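# Sort loose wooden strips into rows by colour

## Task

Put every loose wooden strip into the existing row that matches its colour, then release it so no gripper is still holding anything.

## Robot and tools

Robot: two arms, left_arm and right_arm, each ending in a two-finger gripper. The names are labels only; they do not refer to sides of a camera image.

Frame: every position and orientation uses one shared scene frame. The origin sits on the table surface midway between the arms, +x points out across the table, +z points up, and left_arm is on the +y side. Positions are in metres; orientations are unit quaternions written w first (qw, qx, qy, qz). On a gripper, the fingers extend along its own +z axis and close along its own y axis. The reported hand point lies between the finger pads, roughly 1 cm short of the tips. Reported positions can be slightly off, more so at long reach, and arms tend to settle a centimetre or more away from the command, usually too low.

The 16-number row: used by execute_actions rows and by move's target. It is a single list covering both arms: x, y, z, qw, qx, qy, qz, opening for left_arm, followed by the same eight for right_arm. x, y, z and the quaternion are an absolute target pose for that gripper's hand point in the scene frame, not an offset. Opening runs from -1 (closed) to +1 (fully open, 0.094 m). Always fill all 16 values. To keep an arm still, repeat its last reported pose and the opening it should keep; to hold a gripper's orientation steady, keep resending the same quaternion rather than copying a drifted reading. A target more than 0.6 m from the arm's last reported position along any of its gripper's axes is refused. Each control step the controller clips the command to at most 70 mm and 16 degrees from the measured pose, and favours position over orientation when both cannot be met.

execute_actions(actions, pictures): actions is a list holding one item or nothing. An empty list just returns the current state. An action item {"rows": [...], "steps": n} plays up to 15 rows, one per 1/30 s step (n at most 15, default 15); if rows run out, the last repeats. A wait item {"steps": n} (n up to 300) sends nothing and returns when n steps have passed since the previous result, thinking time included. pictures (true/false) chooses whether camera images come back. After a short action the arm only continues to its last clipped pose, so check the result and send the remainder.

move(target, speed): target is one 16-number row as above. Both grippers travel in straight lines toward their poses, finishing together, over 0.5 to 10 s; longer paths are cut off at 10 s. speed is the top path speed in m/s, 0.002 to 0.5 (default 0.25); turning is capped at twice that in rad/s. Openings are applied when the move begins. Paths ignore obstacles and the other arm, and grippers may lag, stray or overshoot the speed, particularly with a nearly straight arm. The result adds a "move:" line with the ending (done, off_target, moving, held, fault), any limits (paced = pose clipped; held = some steps blocked, after which motion may jump) and each gripper's distance from its pose.

wait(seconds): 0 to 10 s of simulation with no new command.

zoom_image(camera, region): magnifies part of a camera's latest image. camera is cam_head_left, cam_head_right (both 504x504), cam_left_wrist or cam_right_wrist (both 616x616); region is [x0, y0, x1, y1] in pixels from the top-left, no larger than 504 by 504.

finished_scene(scene): closes the current scene (give its number) and reports whether it succeeded; irreversible. Replying without any tool call ends everything.

Reading results: the state line gives each arm's hand position and quaternion. grip_measured is the finger opening on the command scale; the last joint value is the opening in metres. "pose unreachable" means a clearance check altered or blocked that arm's command; HELD marks steps where a row was not fully sent. A "Hand target" line shows where the controller is currently driving each hand. FAULT and OVER-TEMPERATURE FAULT lines mean an arm stopped. MOTOR HOT appears from 85 °C; at 100 °C that arm goes limp and drops what it holds, so avoid holding loads longer than needed. Camera calibration lines may report changed camera numbers.

Gripping: to hold a strip, command an opening below grip_measured; about 0.03 below is firm, less is gentler. Pads push roughly 50 to 62 N, weaker on very thin parts, with a brief spike on first contact.

The simulation keeps running while you think and write, and the scene may occasionally yank a held part or nudge loose ones. Avoid: knocking or placing anything off the table (that fails the task), dropping or slipping strips, slamming into things, pressing far past contact or moving fast on contact, and letting the two arms collide or push on each other. Prefer smooth, efficient motions and finish with both grippers open and clear.

Each tool is called after ">>>" as name([rows], argument=value, ...), one row to a line, values as JSON.

## Session

>>> execute_actions(actions=[])

Scene clock: 0.00 s of 5700.00 s.
left_arm: end_effector_position=(+0.2838, +0.1676, +0.1937) grip_measured=+1.000 end_effector_quat_wxyz=(+0.461, -0.084, +0.883, -0.026) | right_arm: end_effector_position=(+0.5427, -0.6249, +0.1746) grip_measured=+1.000 end_effector_quat_wxyz=(+0.203, +0.405, +0.864, +0.219)
Joint positions: left_arm=[-0.654  0.423  0.401 -0.671 -0.454 -0.499  0.094] | right_arm=[-0.862  1.956  1.775 -1.112 -0.546  0.193  0.094]
Joint velocities: left_arm=[ 0.015  0.005 -0.007 -0.002 -0.022 -0.051  0.   ] | right_arm=[-0.015 -0.015 -0.002 -0.017 -0.022 -0.022  0.   ]
Hand target (left_arm): +0.287, +0.166, +0.207; +0.470, -0.087, +0.878, -0.033
Hand target (right_arm): +0.548, -0.630, +0.183; +0.213, +0.402, +0.864, +0.215

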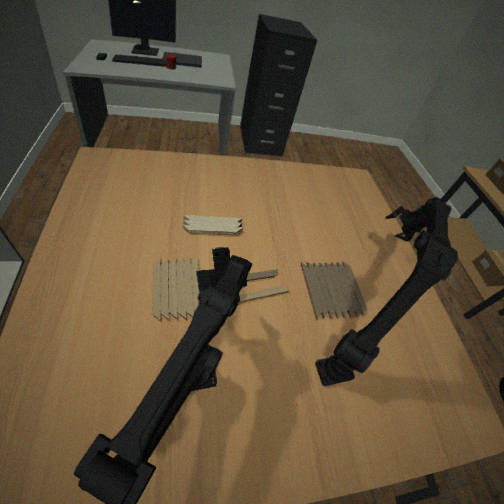

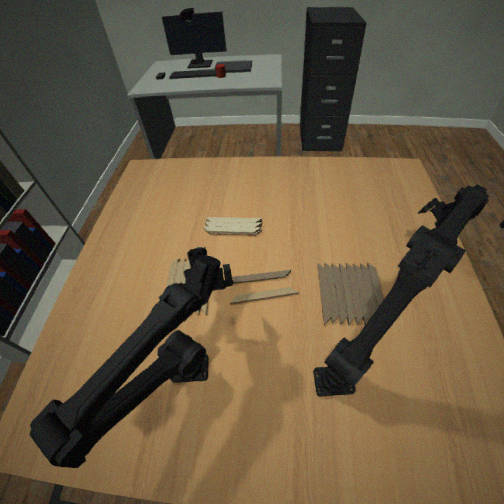

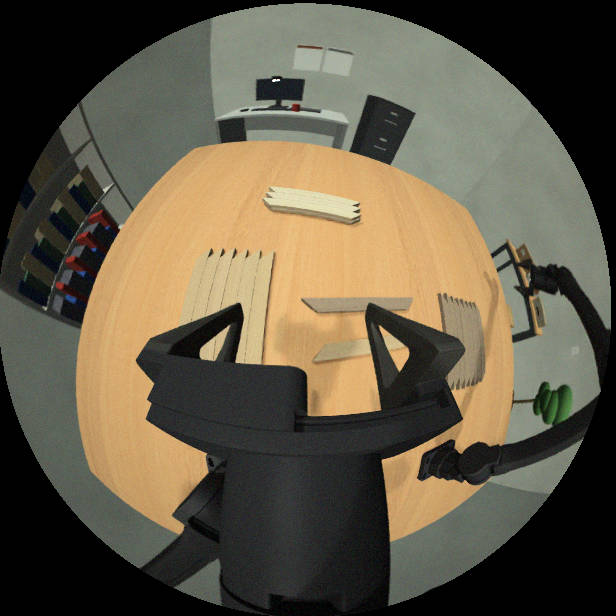

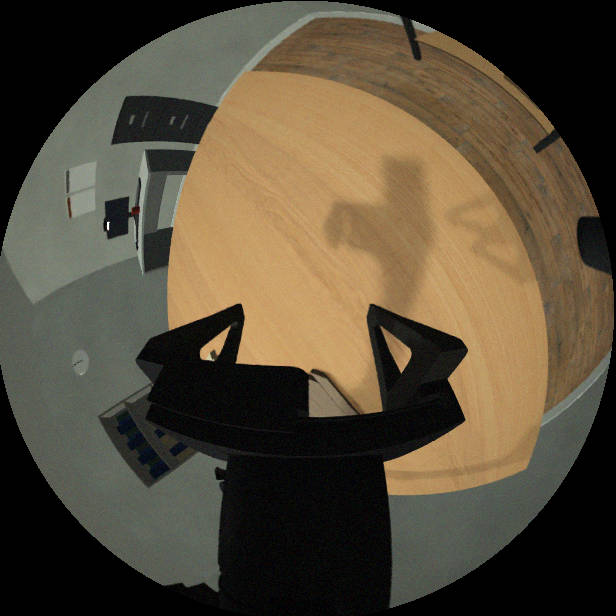

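>>> zoom_image(camera="cam_head_right", region=[160, 200, 400, 340])

>>> zoom_image(camera="cam_head_left", region=[140, 200, 380, 340])

>>> zoom_image(camera="cam_left_wrist", region=[170, 170, 500, 400])

Region (160, 200, 400, 340) of cam_head_right's 504x504 image, scaled by 2.100, with more detail than that image has; it fills the top 294 rows of this view, and the rest is white.

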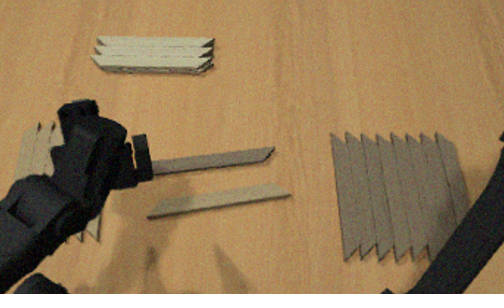

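Region (140, 200, 380, 340) of cam_head_left's 504x504 image, scaled by 2.100, with more detail than that image has; it fills the top 294 rows of this view, and the rest is white.

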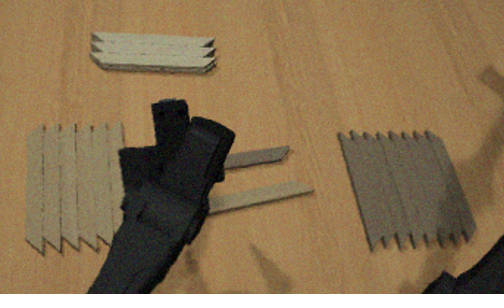

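Region (170, 170, 500, 400) of cam_left_wrist's 616x616 image, scaled by 1.527, with more detail than that image has; it fills the top 351 rows of this view, and the rest is white.

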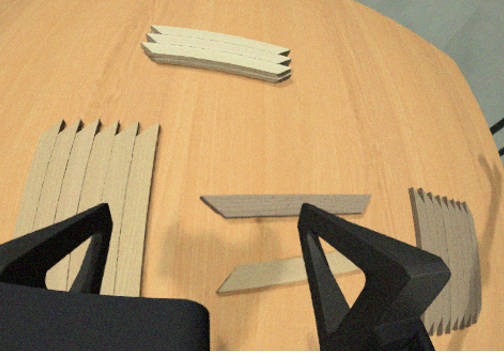

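>>> move(target=[0.29,0.25,0.14,0,0.629,0.777,0,0.3,0.399,-0.031,0.09,0,0.649,0.76,0,0.3], speed=0.35)

Scene clock: 13.77 s of 5700.00 s.
left_arm: end_effector_position=(+0.2714, +0.2494, +0.1256) grip_measured=+0.301 end_effector_quat_wxyz=(-0.017, +0.623, +0.782, -0.006) | right_arm: end_effector_position=(+0.3912, -0.0353, +0.0759) grip_measured=+0.301 end_effector_quat_wxyz=(-0.007, +0.644, +0.765, -0.012)
Joint positions: left_arm=[-0.075  1.069  0.738 -1.274 -0.012  1.398  0.061] | right_arm=[ 0.366  1.619  1.117 -1.097 -0.002  1.864  0.061]
Joint velocities: left_arm=[ 0.005  0.005 -0.007  0.007 -0.051  0.007  0.   ] | right_arm=[ 0.005  0.005 -0.012  0.007  0.037  0.066 -0.001]
Hand target (left_arm): +0.286, +0.249, +0.141; -0.005, +0.630, +0.776, +0.005
Hand target (right_arm): +0.407, -0.029, +0.088; -0.001, +0.650, +0.760, +0.000
Off the commanded pose (left_arm): 0.024 m, 2 deg.
Off the commanded pose (right_arm): 0.017 m, 2 deg.
After step 90, 7.57 s passed at rest.
move: off_target (left_arm, right_arm)
camera_calibration (this result's frames):
cam_left_wrist: T_world_to_cam=[[-0.973068, -0.22832, 0.0317589, 0.321281], [-0.16379, 0.781747, 0.601701, -0.222263], [-0.162208, 0.580294, -0.79809, 0.123481], [0, 0, 0, 1]] pos_world=[0.296253, 0.175453, 0.222081]
cam_right_wrist: T_world_to_cam=[[-0.984514, -0.173455, 0.0253945, 0.374801], [-0.127695, 0.808822, 0.574022, 0.0428559], [-0.120106, 0.56189, -0.818446, 0.250349], [0, 0, 0, 1]] pos_world=[0.404538, -0.11032, 0.170779]

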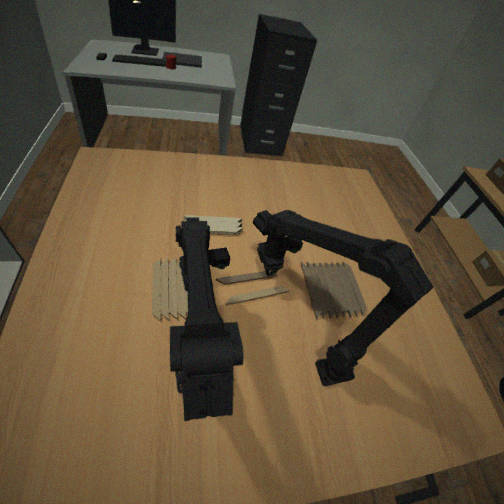

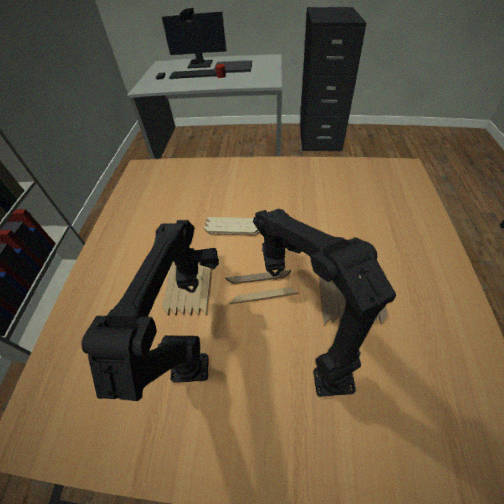

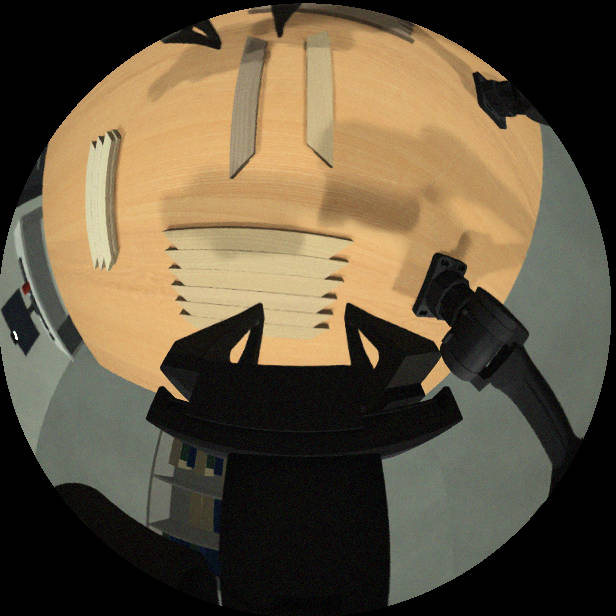

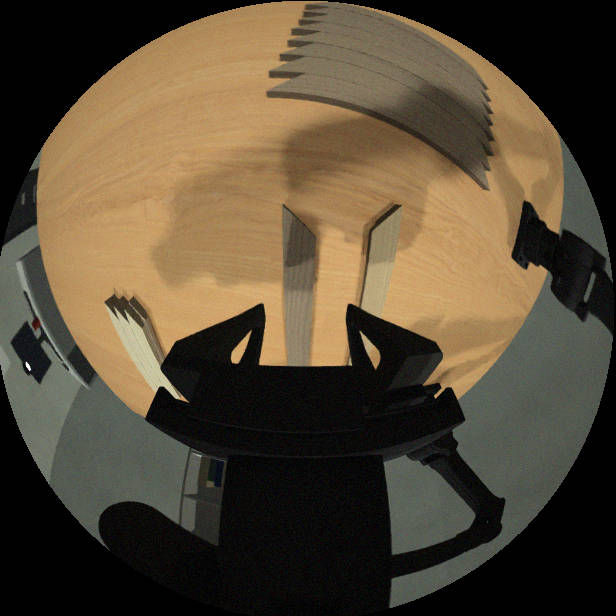

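>>> move(target=[0.29,0.25,0.14,0,0.629,0.777,0,0.3,0.398,-0.005,0.022,0,0.649,0.76,0,0.2], speed=0.1)

Scene clock: 19.30 s of 5700.00 s.
left_arm: end_effector_position=(+0.2730, +0.2480, +0.1261) grip_measured=+0.301 end_effector_quat_wxyz=(-0.013, +0.628, +0.778, -0.010) | right_arm: end_effector_position=(+0.4025, -0.0066, +0.0285) grip_measured=+0.201 end_effector_quat_wxyz=(-0.000, +0.648, +0.762, +0.003)
Joint positions: left_arm=[-0.075  1.073  0.742 -1.274 -0.003  1.41   0.061] | right_arm=[ 0.411  1.722  1.108 -0.951 -0.002  1.92   0.056]
Joint velocities: left_arm=[ 0.005 -0.005 -0.012  0.007 -0.007 -0.037 -0.   ] | right_arm=[ 0.015 -0.005  0.002  0.002  0.007  0.022  0.001]
Hand target (left_arm): +0.289, +0.250, +0.140; -0.000, +0.629, +0.777, +0.000
Hand target (right_arm): +0.399, -0.005, +0.022; -0.000, +0.649, +0.761, -0.000
Off the commanded pose (left_arm): 0.022 m, 2 deg.
Off the commanded pose (right_arm): 0.008 m, 0 deg.
After step 90, 1.57 s passed at rest.
move: off_target (left_arm)
camera_calibration (this result's frames):
cam_left_wrist: T_world_to_cam=[[-0.975727, -0.216416, 0.0334848, 0.32005], [-0.154688, 0.78935, 0.594136, -0.22455], [-0.155012, 0.574535, -0.803667, 0.125172], [0, 0, 0, 1]] pos_world=[0.296949, 0.174596, 0.223293]
cam_right_wrist: T_world_to_cam=[[-0.986658, -0.162691, -0.00617413, 0.394008], [-0.135827, 0.801642, 0.582169, 0.0513258], [-0.0897644, 0.57524, -0.813044, 0.18453], [0, 0, 0, 1]] pos_world=[0.412286, -0.0831921, 0.122583]

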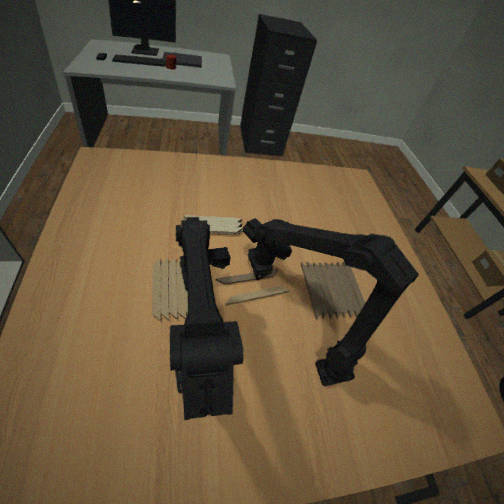

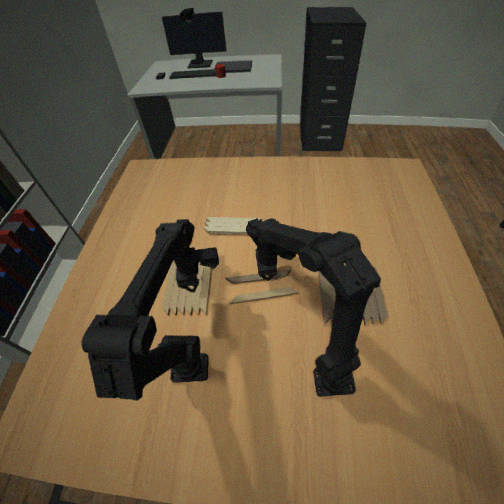

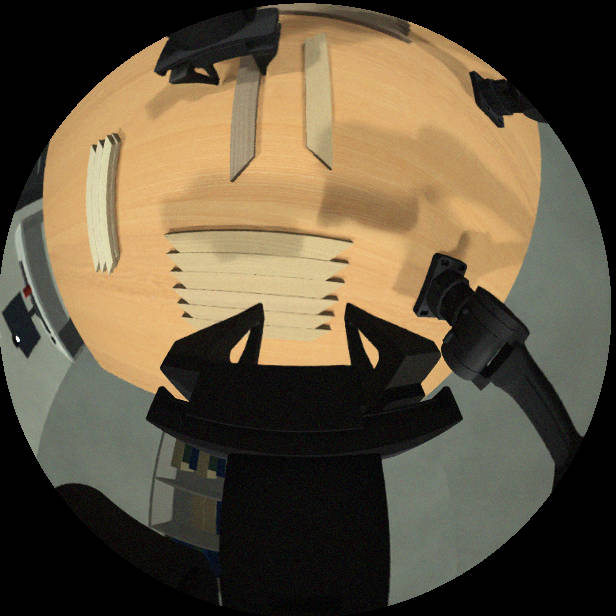

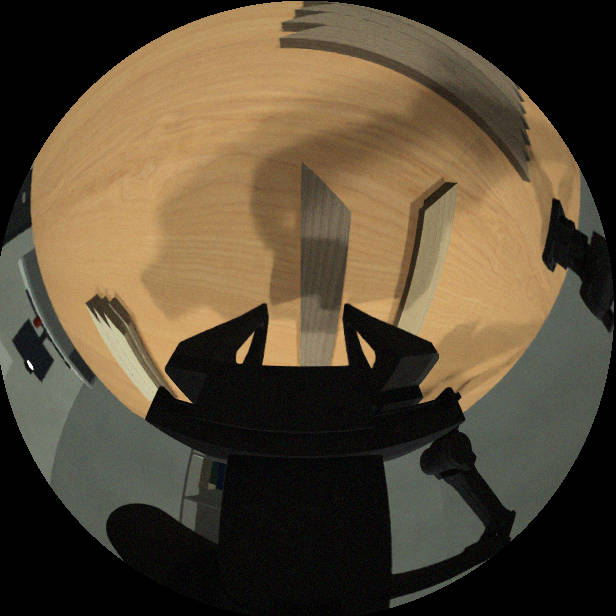

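>>> move(target=[0.29,0.25,0.14,0,0.629,0.777,0,0.3,0.387,-0.007,0.005,0,0.649,0.76,0,0.3], speed=0.05)

>>> execute_actions([
  {"rows":[[0.29,0.25,0.14,0,0.629,0.777,0,0.3,0.387,-0.007,0.005,0,0.649,0.76,0,-0.45]]},
])

Scene clock: 22.40 s of 5700.00 s.
left_arm: end_effector_position=(+0.2730, +0.2479, +0.1261) grip_measured=+0.301 end_effector_quat_wxyz=(-0.013, +0.628, +0.778, -0.010) | right_arm: end_effector_position=(+0.3965, -0.0089, +0.0179) grip_measured=+0.299 end_effector_quat_wxyz=(+0.002, +0.650, +0.760, +0.008)
Joint positions: left_arm=[-0.075  1.073  0.742 -1.274 -0.003  1.41   0.061] | right_arm=[ 0.413  1.72   1.07  -0.905 -0.001  1.928  0.061]
Joint velocities: left_arm=[-0.005 -0.015 -0.012 -0.017  0.007 -0.022  0.   ] | right_arm=[-0.015  0.005 -0.007 -0.002  0.037  0.066 -0.   ]
Hand target (left_arm): +0.289, +0.250, +0.140; +0.000, +0.629, +0.777, +0.000
Hand target (right_arm): +0.387, -0.007, +0.005; +0.000, +0.649, +0.760, +0.000
Off the commanded pose (left_arm): 0.022 m, 2 deg.
Off the commanded pose (right_arm): 0.016 m, 1 deg.
move: off_target (left_arm, right_arm)
camera_calibration (this result's frames):
cam_left_wrist: T_world_to_cam=[[-0.975807, -0.216043, 0.0335508, 0.31996], [-0.154409, 0.789641, 0.593823, -0.224606], [-0.154785, 0.574276, -0.803896, 0.125241], [0, 0, 0, 1]] pos_world=[0.296924, 0.17456, 0.223322]
cam_right_wrist: T_world_to_cam=[[-0.98734, -0.157736, -0.0166888, 0.388147], [-0.137679, 0.80001, 0.583976, 0.0591804], [-0.0787626, 0.578881, -0.811599, 0.172347], [0, 0, 0, 1]] pos_world=[0.404956, -0.0858885, 0.111794]

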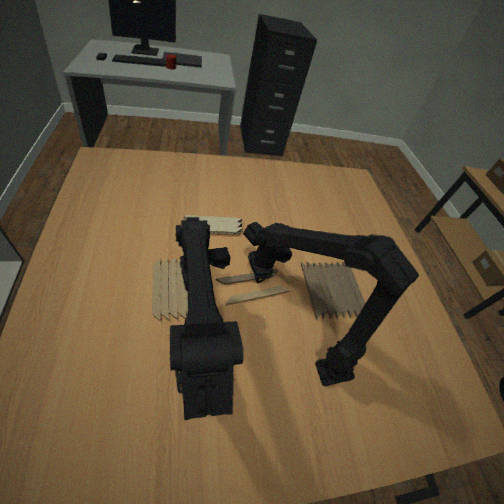

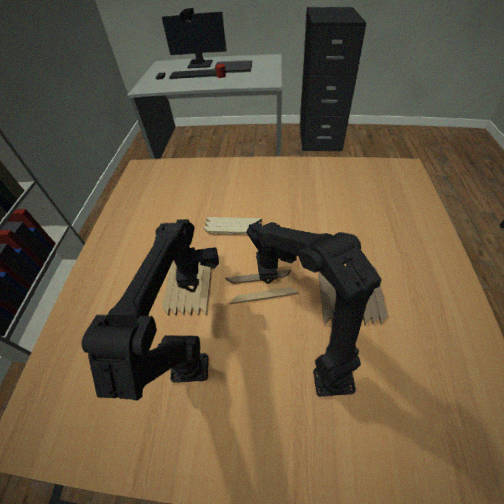

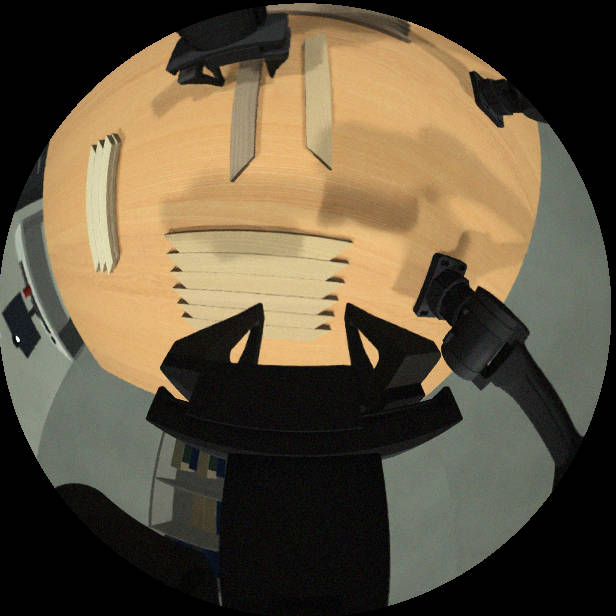

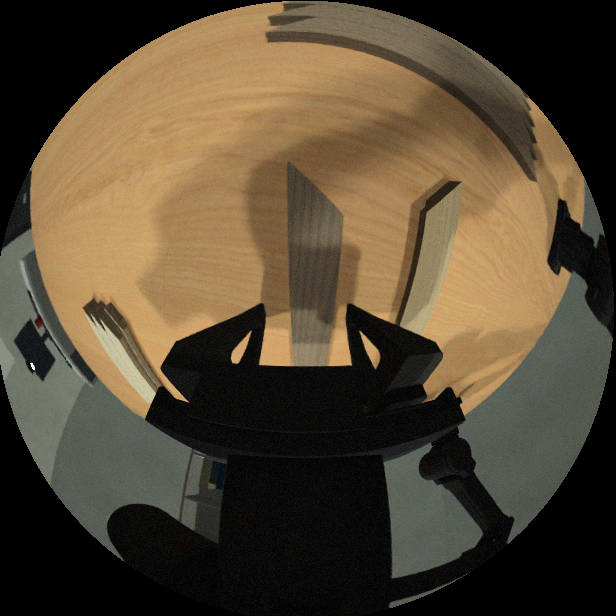

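Scene clock: 22.90 s of 5700.00 s.
left_arm: end_effector_position=(+0.2730, +0.2479, +0.1261) grip_measured=+0.301 end_effector_quat_wxyz=(-0.013, +0.628, +0.778, -0.010) | right_arm: end_effector_position=(+0.3950, -0.0083, +0.0177) grip_measured=-0.424 end_effector_quat_wxyz=(+0.003, +0.649, +0.761, +0.007)
Joint positions: left_arm=[-0.075  1.073  0.742 -1.274 -0.003  1.41   0.061] | right_arm=[ 0.417  1.718  1.066 -0.903 -0.     1.929  0.027]
Joint velocities: left_arm=[-0.005 -0.005 -0.002  0.012 -0.022 -0.022 -0.002] | right_arm=[-0.005  0.024 -0.007 -0.007  0.037 -0.007  0.001]
Hand target (left_arm): +0.289, +0.250, +0.140; +0.000, +0.629, +0.777, +0.000
Hand target (right_arm): +0.387, -0.007, +0.005; -0.000, +0.649, +0.760, -0.000
Off the commanded pose (left_arm): 0.022 m, 2 deg.
Off the commanded pose (right_arm): 0.015 m, 1 deg.
Steps of this call (steps 1 to 15: all 15 steps of this action). Readings (end_effector_position):
1: left_arm (+0.2730, +0.2479, +0.1261) | right_arm (+0.3964, -0.0090, +0.0178)
2: left_arm (+0.2730, +0.2479, +0.1261) | right_arm (+0.3959, -0.0089, +0.0177)
4: left_arm (+0.2730, +0.2479, +0.1261) | right_arm (+0.3949, -0.0084, +0.0177)
8: left_arm (+0.2730, +0.2479, +0.1261) | right_arm (+0.3950, -0.0083, +0.0177)
15: the state above
camera_calibration (this result's frames):
cam_left_wrist: T_world_to_cam=[[-0.975807, -0.216043, 0.0335508, 0.31996], [-0.154409, 0.789641, 0.593823, -0.224606], [-0.154785, 0.574276, -0.803896, 0.125241], [0, 0, 0, 1]] pos_world=[0.296924, 0.17456, 0.223322]
cam_right_wrist: T_world_to_cam=[[-0.987155, -0.158864, -0.016943, 0.386648], [-0.138795, 0.800226, 0.583416, 0.0590983], [-0.0791258, 0.578274, -0.811997, 0.171855], [0, 0, 0, 1]] pos_world=[0.403482, -0.0852463, 0.111617]

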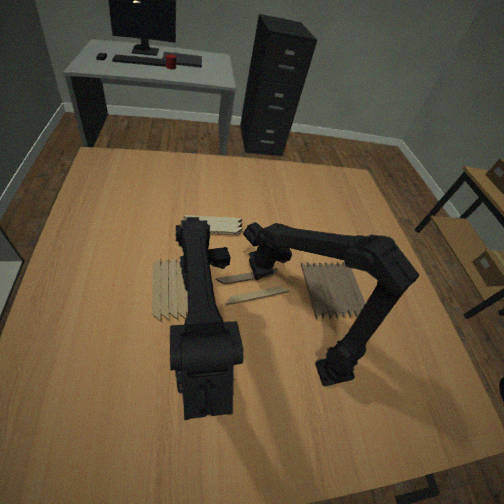

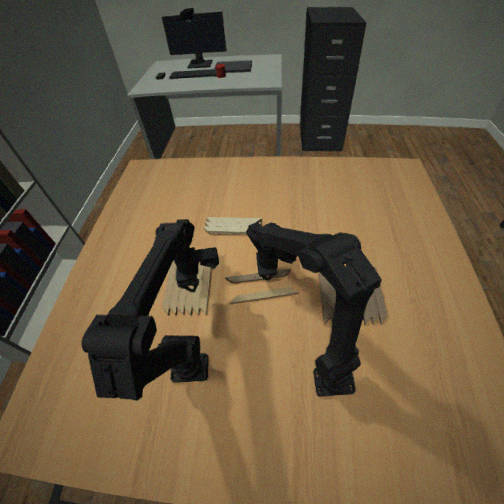

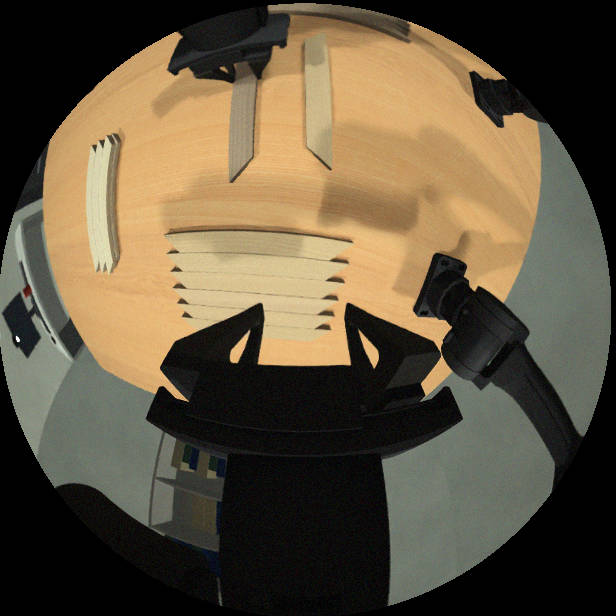

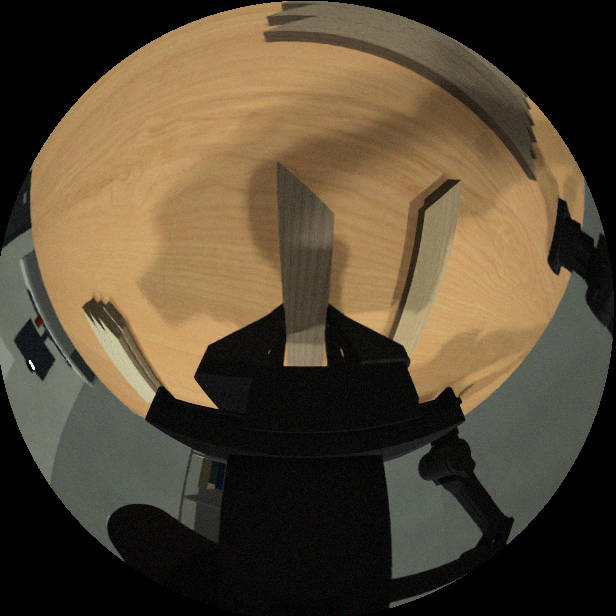

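>>> move(target=[0.29,0.25,0.14,0,0.629,0.777,0,0.3,0.395,-0.03,0.085,0,0.649,0.76,0,-0.46])

>>> move(target=[0.315,0.03,0.07,0,0.629,0.777,0,0.4,0.365,-0.25,0.085,0,-0.01,1,0,-0.46], speed=0.4)

Scene clock: 29.87 s of 5700.00 s.
left_arm: end_effector_position=(+0.2730, +0.2479, +0.1261) grip_measured=+0.301 end_effector_quat_wxyz=(-0.013, +0.628, +0.778, -0.010) | right_arm: end_effector_position=(+0.3776, -0.0359, +0.0720) grip_measured=-0.424 end_effector_quat_wxyz=(-0.006, +0.651, +0.759, -0.014)
Joint positions: left_arm=[-0.075  1.073  0.742 -1.274 -0.003  1.41   0.061] | right_arm=[ 0.38   1.597  1.077 -1.081 -0.     1.899  0.027]
Joint velocities: left_arm=[ 0.005  0.005 -0.012 -0.002  0.066 -0.007  0.   ] | right_arm=[ 0.015 -0.005 -0.002 -0.017  0.022  0.037 -0.001]
Hand target (left_arm): +0.289, +0.250, +0.140; +0.000, +0.629, +0.777, +0.000
Hand target (right_arm): +0.393, -0.031, +0.085; +0.000, +0.649, +0.760, +0.000
Off the commanded pose (left_arm): 0.022 m, 2 deg.
Off the commanded pose (right_arm): 0.023 m, 2 deg.
After step 90, 3.13 s passed at rest.
move: off_target (left_arm, right_arm)
camera_calibration (this result's frames):
cam_left_wrist: T_world_to_cam=[[-0.975807, -0.216043, 0.0335508, 0.31996], [-0.154409, 0.789641, 0.593823, -0.224606], [-0.154785, 0.574276, -0.803896, 0.125241], [0, 0, 0, 1]] pos_world=[0.296924, 0.17456, 0.223322]
cam_right_wrist: T_world_to_cam=[[-0.987859, -0.15312, 0.0262516, 0.363368], [-0.110915, 0.813456, 0.570953, 0.0379077], [-0.108779, 0.561109, -0.820563, 0.24165], [0, 0, 0, 1]] pos_world=[0.389447, -0.110789, 0.167106]

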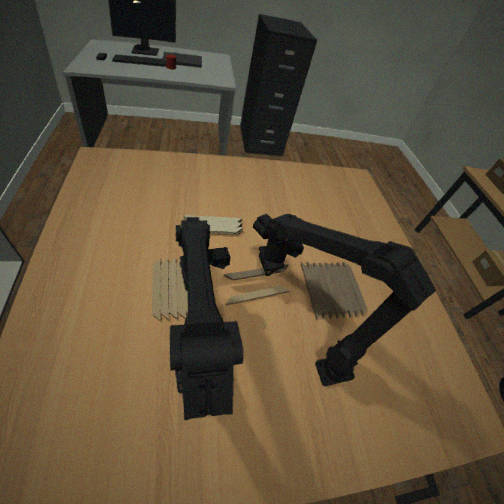

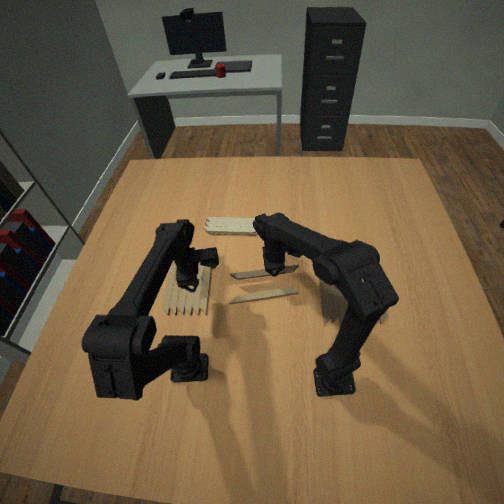

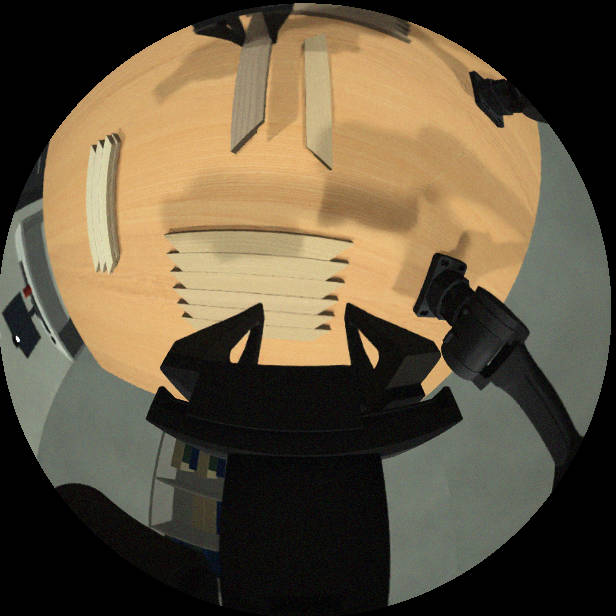

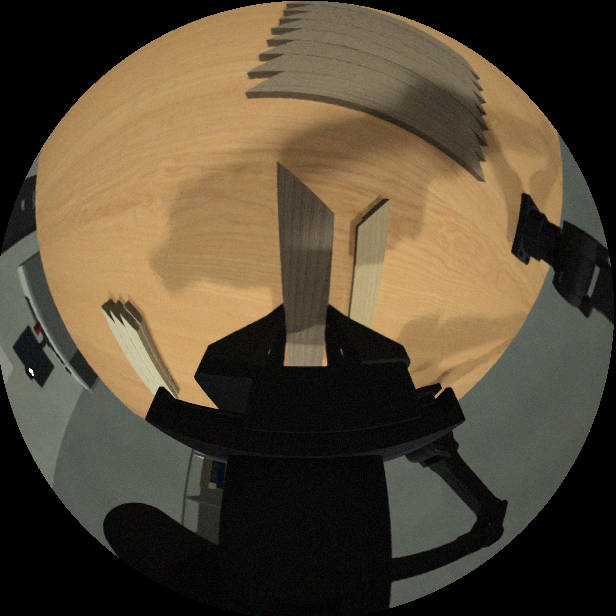

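Scene clock: 32.40 s of 5700.00 s.
left_arm: end_effector_position=(+0.3016, +0.0445, +0.0624) grip_measured=+0.399 end_effector_quat_wxyz=(-0.016, +0.632, +0.775, -0.004) | right_arm: end_effector_position=(+0.3638, -0.2489, +0.0828) grip_measured=-0.424 end_effector_quat_wxyz=(-0.006, -0.006, +1.000, -0.002)
Joint positions: left_arm=[-0.717  1.407  0.834 -1.03   0.004  0.78   0.066] | right_arm=[-0.145  1.42   0.91  -1.073  0.005 -0.057  0.027]
Joint velocities: left_arm=[-0.005 -0.005 -0.012 -0.002 -0.007 -0.037 -0.001] | right_arm=[-0.005  0.015 -0.002  0.002  0.007 -0.007  0.   ]
Hand target (left_arm): +0.318, +0.033, +0.072; +0.003, +0.629, +0.777, -0.000
Hand target (right_arm): +0.362, -0.250, +0.085; +0.001, -0.010, +1.000, -0.001
Off the commanded pose (left_arm): 0.021 m, 2 deg.
Off the commanded pose (right_arm): 0.003 m, 1 deg.
move: off_target (left_arm)
camera_calibration (this result's frames):
cam_left_wrist: T_world_to_cam=[[-0.978354, -0.205156, 0.0271002, 0.306772], [-0.147616, 0.783661, 0.603395, -0.0241471], [-0.145028, 0.586334, -0.796982, 0.191405], [0, 0, 0, 1]] pos_world=[0.324326, -0.0303678, 0.158803]
cam_right_wrist: T_world_to_cam=[[0.014046, -0.999898, 0.00247702, -0.25645], [-0.808202, -0.00989451, 0.588822, 0.250693], [-0.588738, -0.0102725, -0.808259, 0.399953], [0, 0, 0, 1]] pos_world=[0.44168, -0.249835, 0.176287]

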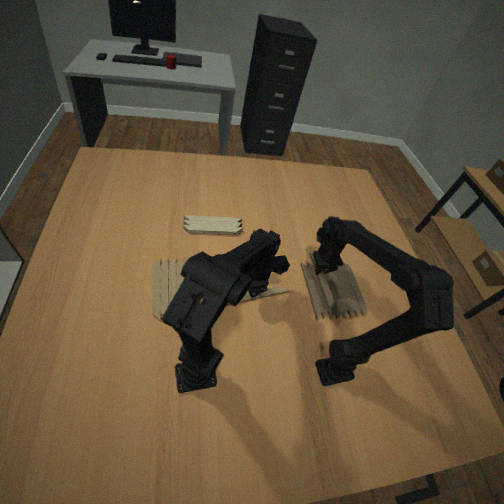

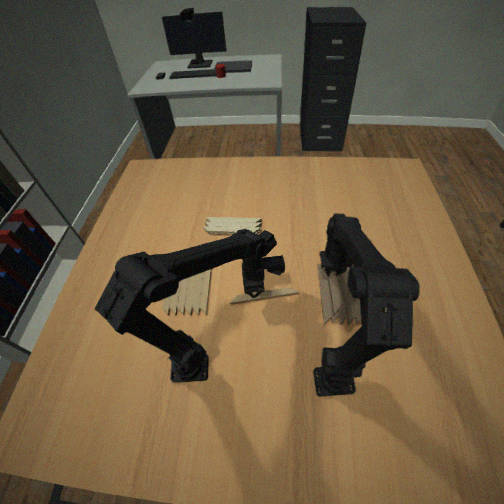

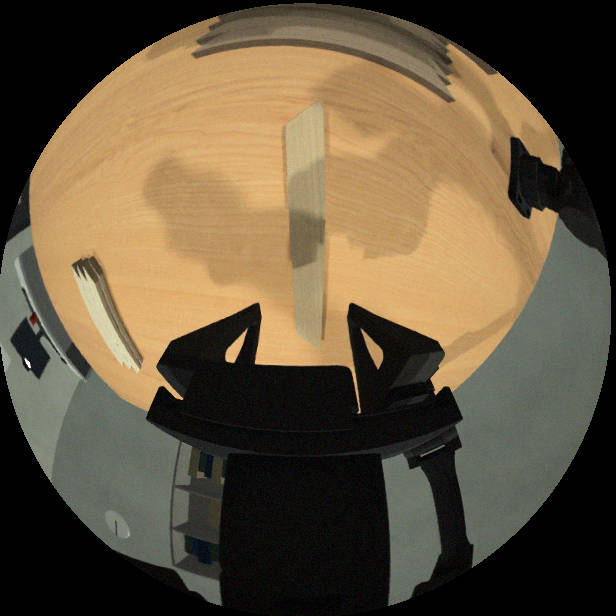

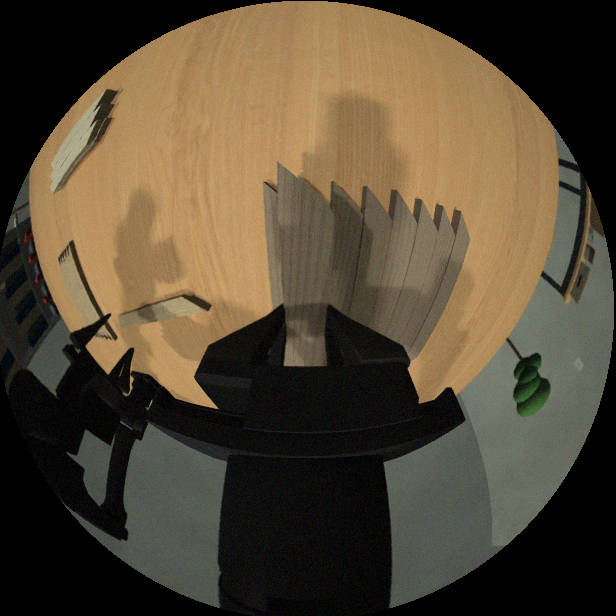

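>>> move(target=[0.304,0.015,0.008,0,0.616,0.788,0,0.4,0.36,-0.23,0.07,0,-0.01,1,0,-0.46], speed=0.07)

Scene clock: 35.53 s of 5700.00 s.
left_arm: end_effector_position=(+0.3070, +0.0154, +0.0149) grip_measured=+0.399 end_effector_quat_wxyz=(+0.004, +0.618, +0.786, -0.002) | right_arm: end_effector_position=(+0.3617, -0.2340, +0.0737) grip_measured=-0.424 end_effector_quat_wxyz=(-0.000, -0.011, +1.000, -0.002)
Joint positions: left_arm=[-0.776  1.523  0.805 -0.844  0.004  0.685  0.066] | right_arm=[-0.105  1.42   0.883 -1.034  0.003 -0.027  0.027]
Joint velocities: left_arm=[-0.005 -0.005  0.007 -0.017 -0.095 -0.007 -0.   ] | right_arm=[ 0.005 -0.015  0.002  0.007 -0.037  0.037 -0.001]
Hand target (left_arm): +0.304, +0.016, +0.009; +0.000, +0.616, +0.788, -0.000
Hand target (right_arm): +0.360, -0.230, +0.070; -0.000, -0.010, +1.000, +0.000
Off the commanded pose (left_arm): 0.008 m, 1 deg.
Off the commanded pose (right_arm): 0.006 m, 0 deg.
move: done
camera_calibration (this result's frames):
cam_left_wrist: T_world_to_cam=[[-0.970906, -0.239456, -0.00142276, 0.305992], [-0.195852, 0.790663, 0.580081, 0.0431773], [-0.137779, 0.563483, -0.814557, 0.169761], [0, 0, 0, 1]] pos_world=[0.328935, -0.0565247, 0.113669]
cam_right_wrist: T_world_to_cam=[[0.0239298, -0.999713, 0.00125909, -0.244983], [-0.814622, -0.0187692, 0.579689, 0.25542], [-0.579499, -0.0148975, -0.814837, 0.387568], [0, 0, 0, 1]] pos_world=[0.438528, -0.234344, 0.168049]

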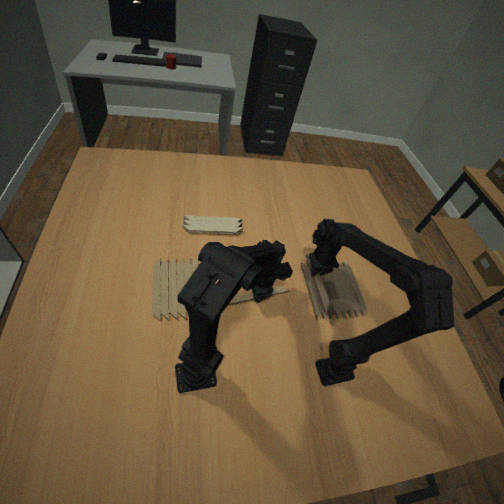

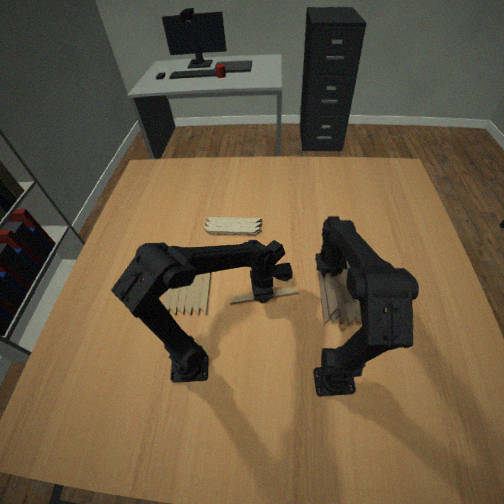

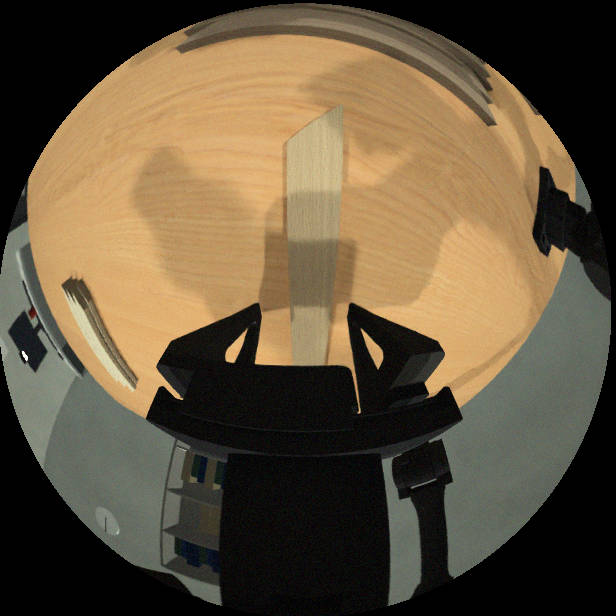

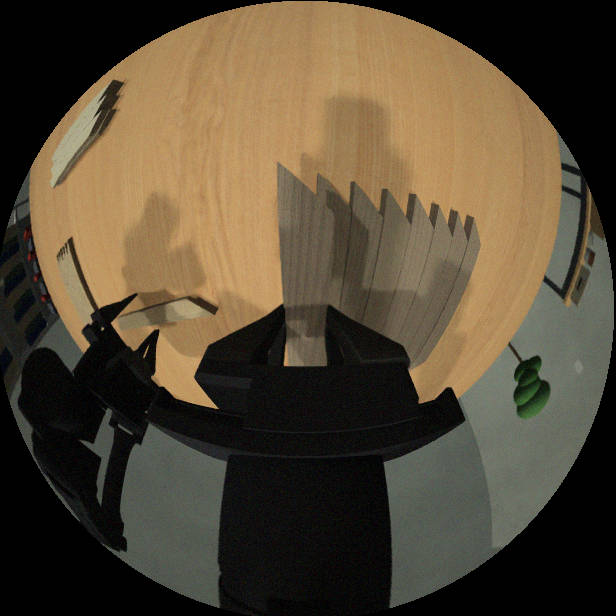

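>>> execute_actions([
  {"rows":[[0.301,0.015,0.001,0,0.616,0.788,0,0.2,0.36,-0.23,0.07,0,-0.01,1,0,-0.46]],"steps":10},
], pictures=false)

>>> execute_actions([
  {"rows":[[0.301,0.015,0.001,0,0.616,0.788,0,-0.46,0.36,-0.23,0.07,0,-0.01,1,0,-0.46]],"steps":12},
], pictures=false)

>>> move(target=[0.32,0.04,0.065,0,0.616,0.788,0,-0.46,0.36,-0.22,0.07,0,-0.01,1,0,-0.46])

Scene clock: 40.43 s of 5700.00 s.
left_arm: end_effector_position=(+0.3056, +0.0139, +0.0105) grip_measured=+0.201 end_effector_quat_wxyz=(+0.009, +0.618, +0.786, -0.001) | right_arm: end_effector_position=(+0.3618, -0.2340, +0.0737) grip_measured=-0.424 end_effector_quat_wxyz=(-0.000, -0.010, +1.000, -0.002)
Joint positions: left_arm=[-0.782  1.526  0.794 -0.82   0.001  0.677  0.056] | right_arm=[-0.105  1.42   0.883 -1.034  0.003 -0.026  0.027]
Joint velocities: left_arm=[-0.015 -0.005  0.002 -0.012 -0.007 -0.007 -0.001] | right_arm=[ 0.015 -0.005 -0.012 -0.002 -0.022  0.007  0.   ]
Hand target (left_arm): +0.301, +0.015, +0.001; +0.000, +0.616, +0.788, +0.000
Hand target (right_arm): +0.360, -0.230, +0.070; +0.000, -0.010, +1.000, +0.000
Off the commanded pose (left_arm): 0.011 m, 1 deg.
Off the commanded pose (right_arm): 0.006 m, 0 deg.
Steps of this call (steps 1 to 90: nothing new was sent; then 1.57 s passed at rest; steps 91 to 100: all 10 steps of this action). Readings (end_effector_position):
91: left_arm (+0.3071, +0.0151, +0.0145) | right_arm (+0.3618, -0.2340, +0.0737)
92: left_arm (+0.3075, +0.0146, +0.0136) | right_arm (+0.3618, -0.2340, +0.0737)
94: left_arm (+0.3063, +0.0145, +0.0114) | right_arm (+0.3618, -0.2340, +0.0737)
98: left_arm (+0.3055, +0.0140, +0.0105) | right_arm (+0.3618, -0.2340, +0.0737)
100: the state above

Scene clock: 40.83 s of 5700.00 s.
left_arm: end_effector_position=(+0.3059, +0.0139, +0.0104) grip_measured=-0.432 end_effector_quat_wxyz=(+0.009, +0.617, +0.787, -0.000) | right_arm: end_effector_position=(+0.3618, -0.2340, +0.0737) grip_measured=-0.424 end_effector_quat_wxyz=(-0.000, -0.010, +1.000, -0.002)
Joint positions: left_arm=[-0.782  1.527  0.794 -0.819  0.001  0.676  0.027] | right_arm=[-0.105  1.42   0.883 -1.034  0.003 -0.026  0.027]
Joint velocities: left_arm=[-0.005 -0.015 -0.002  0.002  0.022  0.066 -0.001] | right_arm=[-0.015 -0.005  0.017 -0.002  0.051  0.007  0.   ]
Hand target (left_arm): +0.301, +0.015, +0.001; -0.000, +0.616, +0.788, +0.000
Hand target (right_arm): +0.360, -0.230, +0.070; -0.000, -0.010, +1.000, +0.000
Off the commanded pose (left_arm): 0.011 m, 1 deg.
Off the commanded pose (right_arm): 0.006 m, 0 deg.
Steps of this call (steps 1 to 12: all 12 steps of this action). Readings (end_effector_position):
1: left_arm (+0.3057, +0.0140, +0.0105) | right_arm (+0.3618, -0.2340, +0.0737)
2: left_arm (+0.3058, +0.0139, +0.0105) | right_arm (+0.3618, -0.2340, +0.0737)
4: left_arm (+0.3059, +0.0139, +0.0104) | right_arm (+0.3618, -0.2340, +0.0737)
8: left_arm (+0.3059, +0.0139, +0.0104) | right_arm (+0.3618, -0.2340, +0.0737)
12: the state above

Scene clock: 41.90 s of 5700.00 s.
left_arm: end_effector_position=(+0.3071, +0.0472, +0.0542) grip_measured=-0.432 end_effector_quat_wxyz=(-0.011, +0.611, +0.791, -0.001) | right_arm: end_effector_position=(+0.3617, -0.2234, +0.0737) grip_measured=-0.424 end_effector_quat_wxyz=(-0.000, -0.012, +1.000, -0.001)
Joint positions: left_arm=[-0.703  1.423  0.824 -0.995  0.     0.74   0.027] | right_arm=[-0.076  1.42   0.883 -1.034  0.003  0.001  0.027]
Joint velocities: left_arm=[-0.005  0.005  0.007  0.007  0.051  0.051 -0.   ] | right_arm=[-0.005 -0.005 -0.022  0.002  0.022 -0.007  0.001]
Hand target (left_arm): +0.319, +0.040, +0.065; -0.000, +0.616, +0.788, +0.000
Hand target (right_arm): +0.360, -0.220, +0.070; -0.000, -0.010, +1.000, +0.000
Off the commanded pose (left_arm): 0.018 m, 1 deg.
Off the commanded pose (right_arm): 0.005 m, 0 deg.
move: off_target (left_arm)
camera_calibration (this result's frames):
cam_left_wrist: T_world_to_cam=[[-0.966376, -0.256584, 0.0167771, 0.312203], [-0.195354, 0.775057, 0.600935, -0.00532495], [-0.167193, 0.577452, -0.799122, 0.191392], [0, 0, 0, 1]] pos_world=[0.332665, -0.0262865, 0.150908]
cam_right_wrist: T_world_to_cam=[[0.0250732, -0.999685, 0.00090375, -0.234723], [-0.81487, -0.0199142, 0.579301, 0.2555], [-0.579101, -0.0152614, -0.815113, 0.387534], [0, 0, 0, 1]] pos_world=[0.438506, -0.223647, 0.168085]

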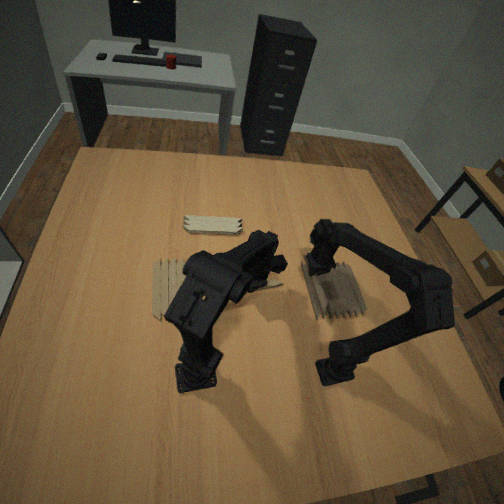

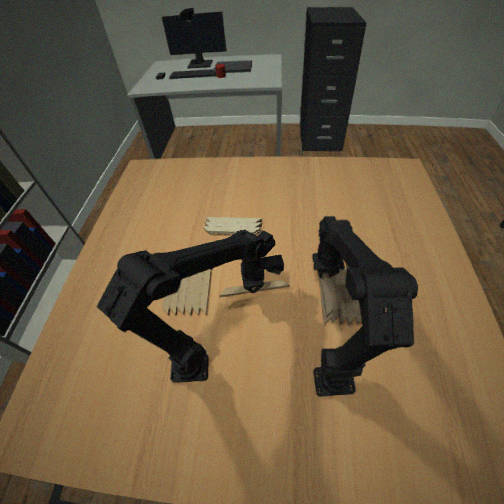

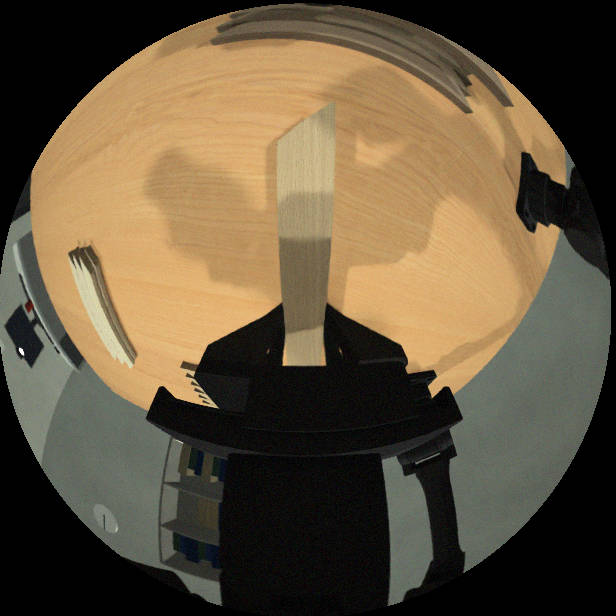

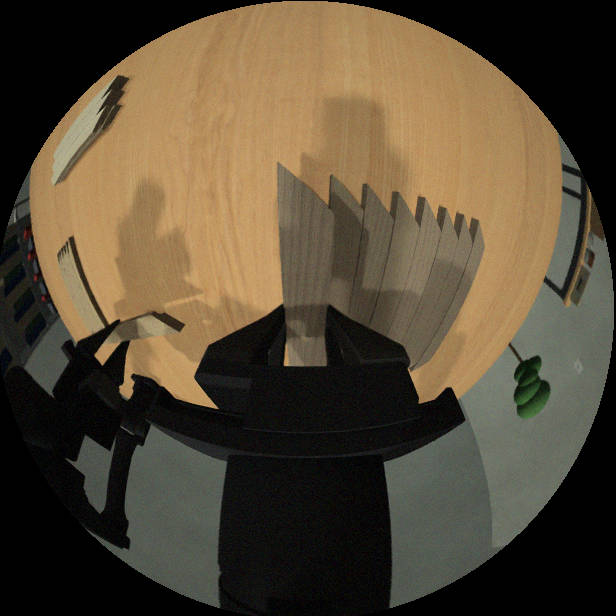

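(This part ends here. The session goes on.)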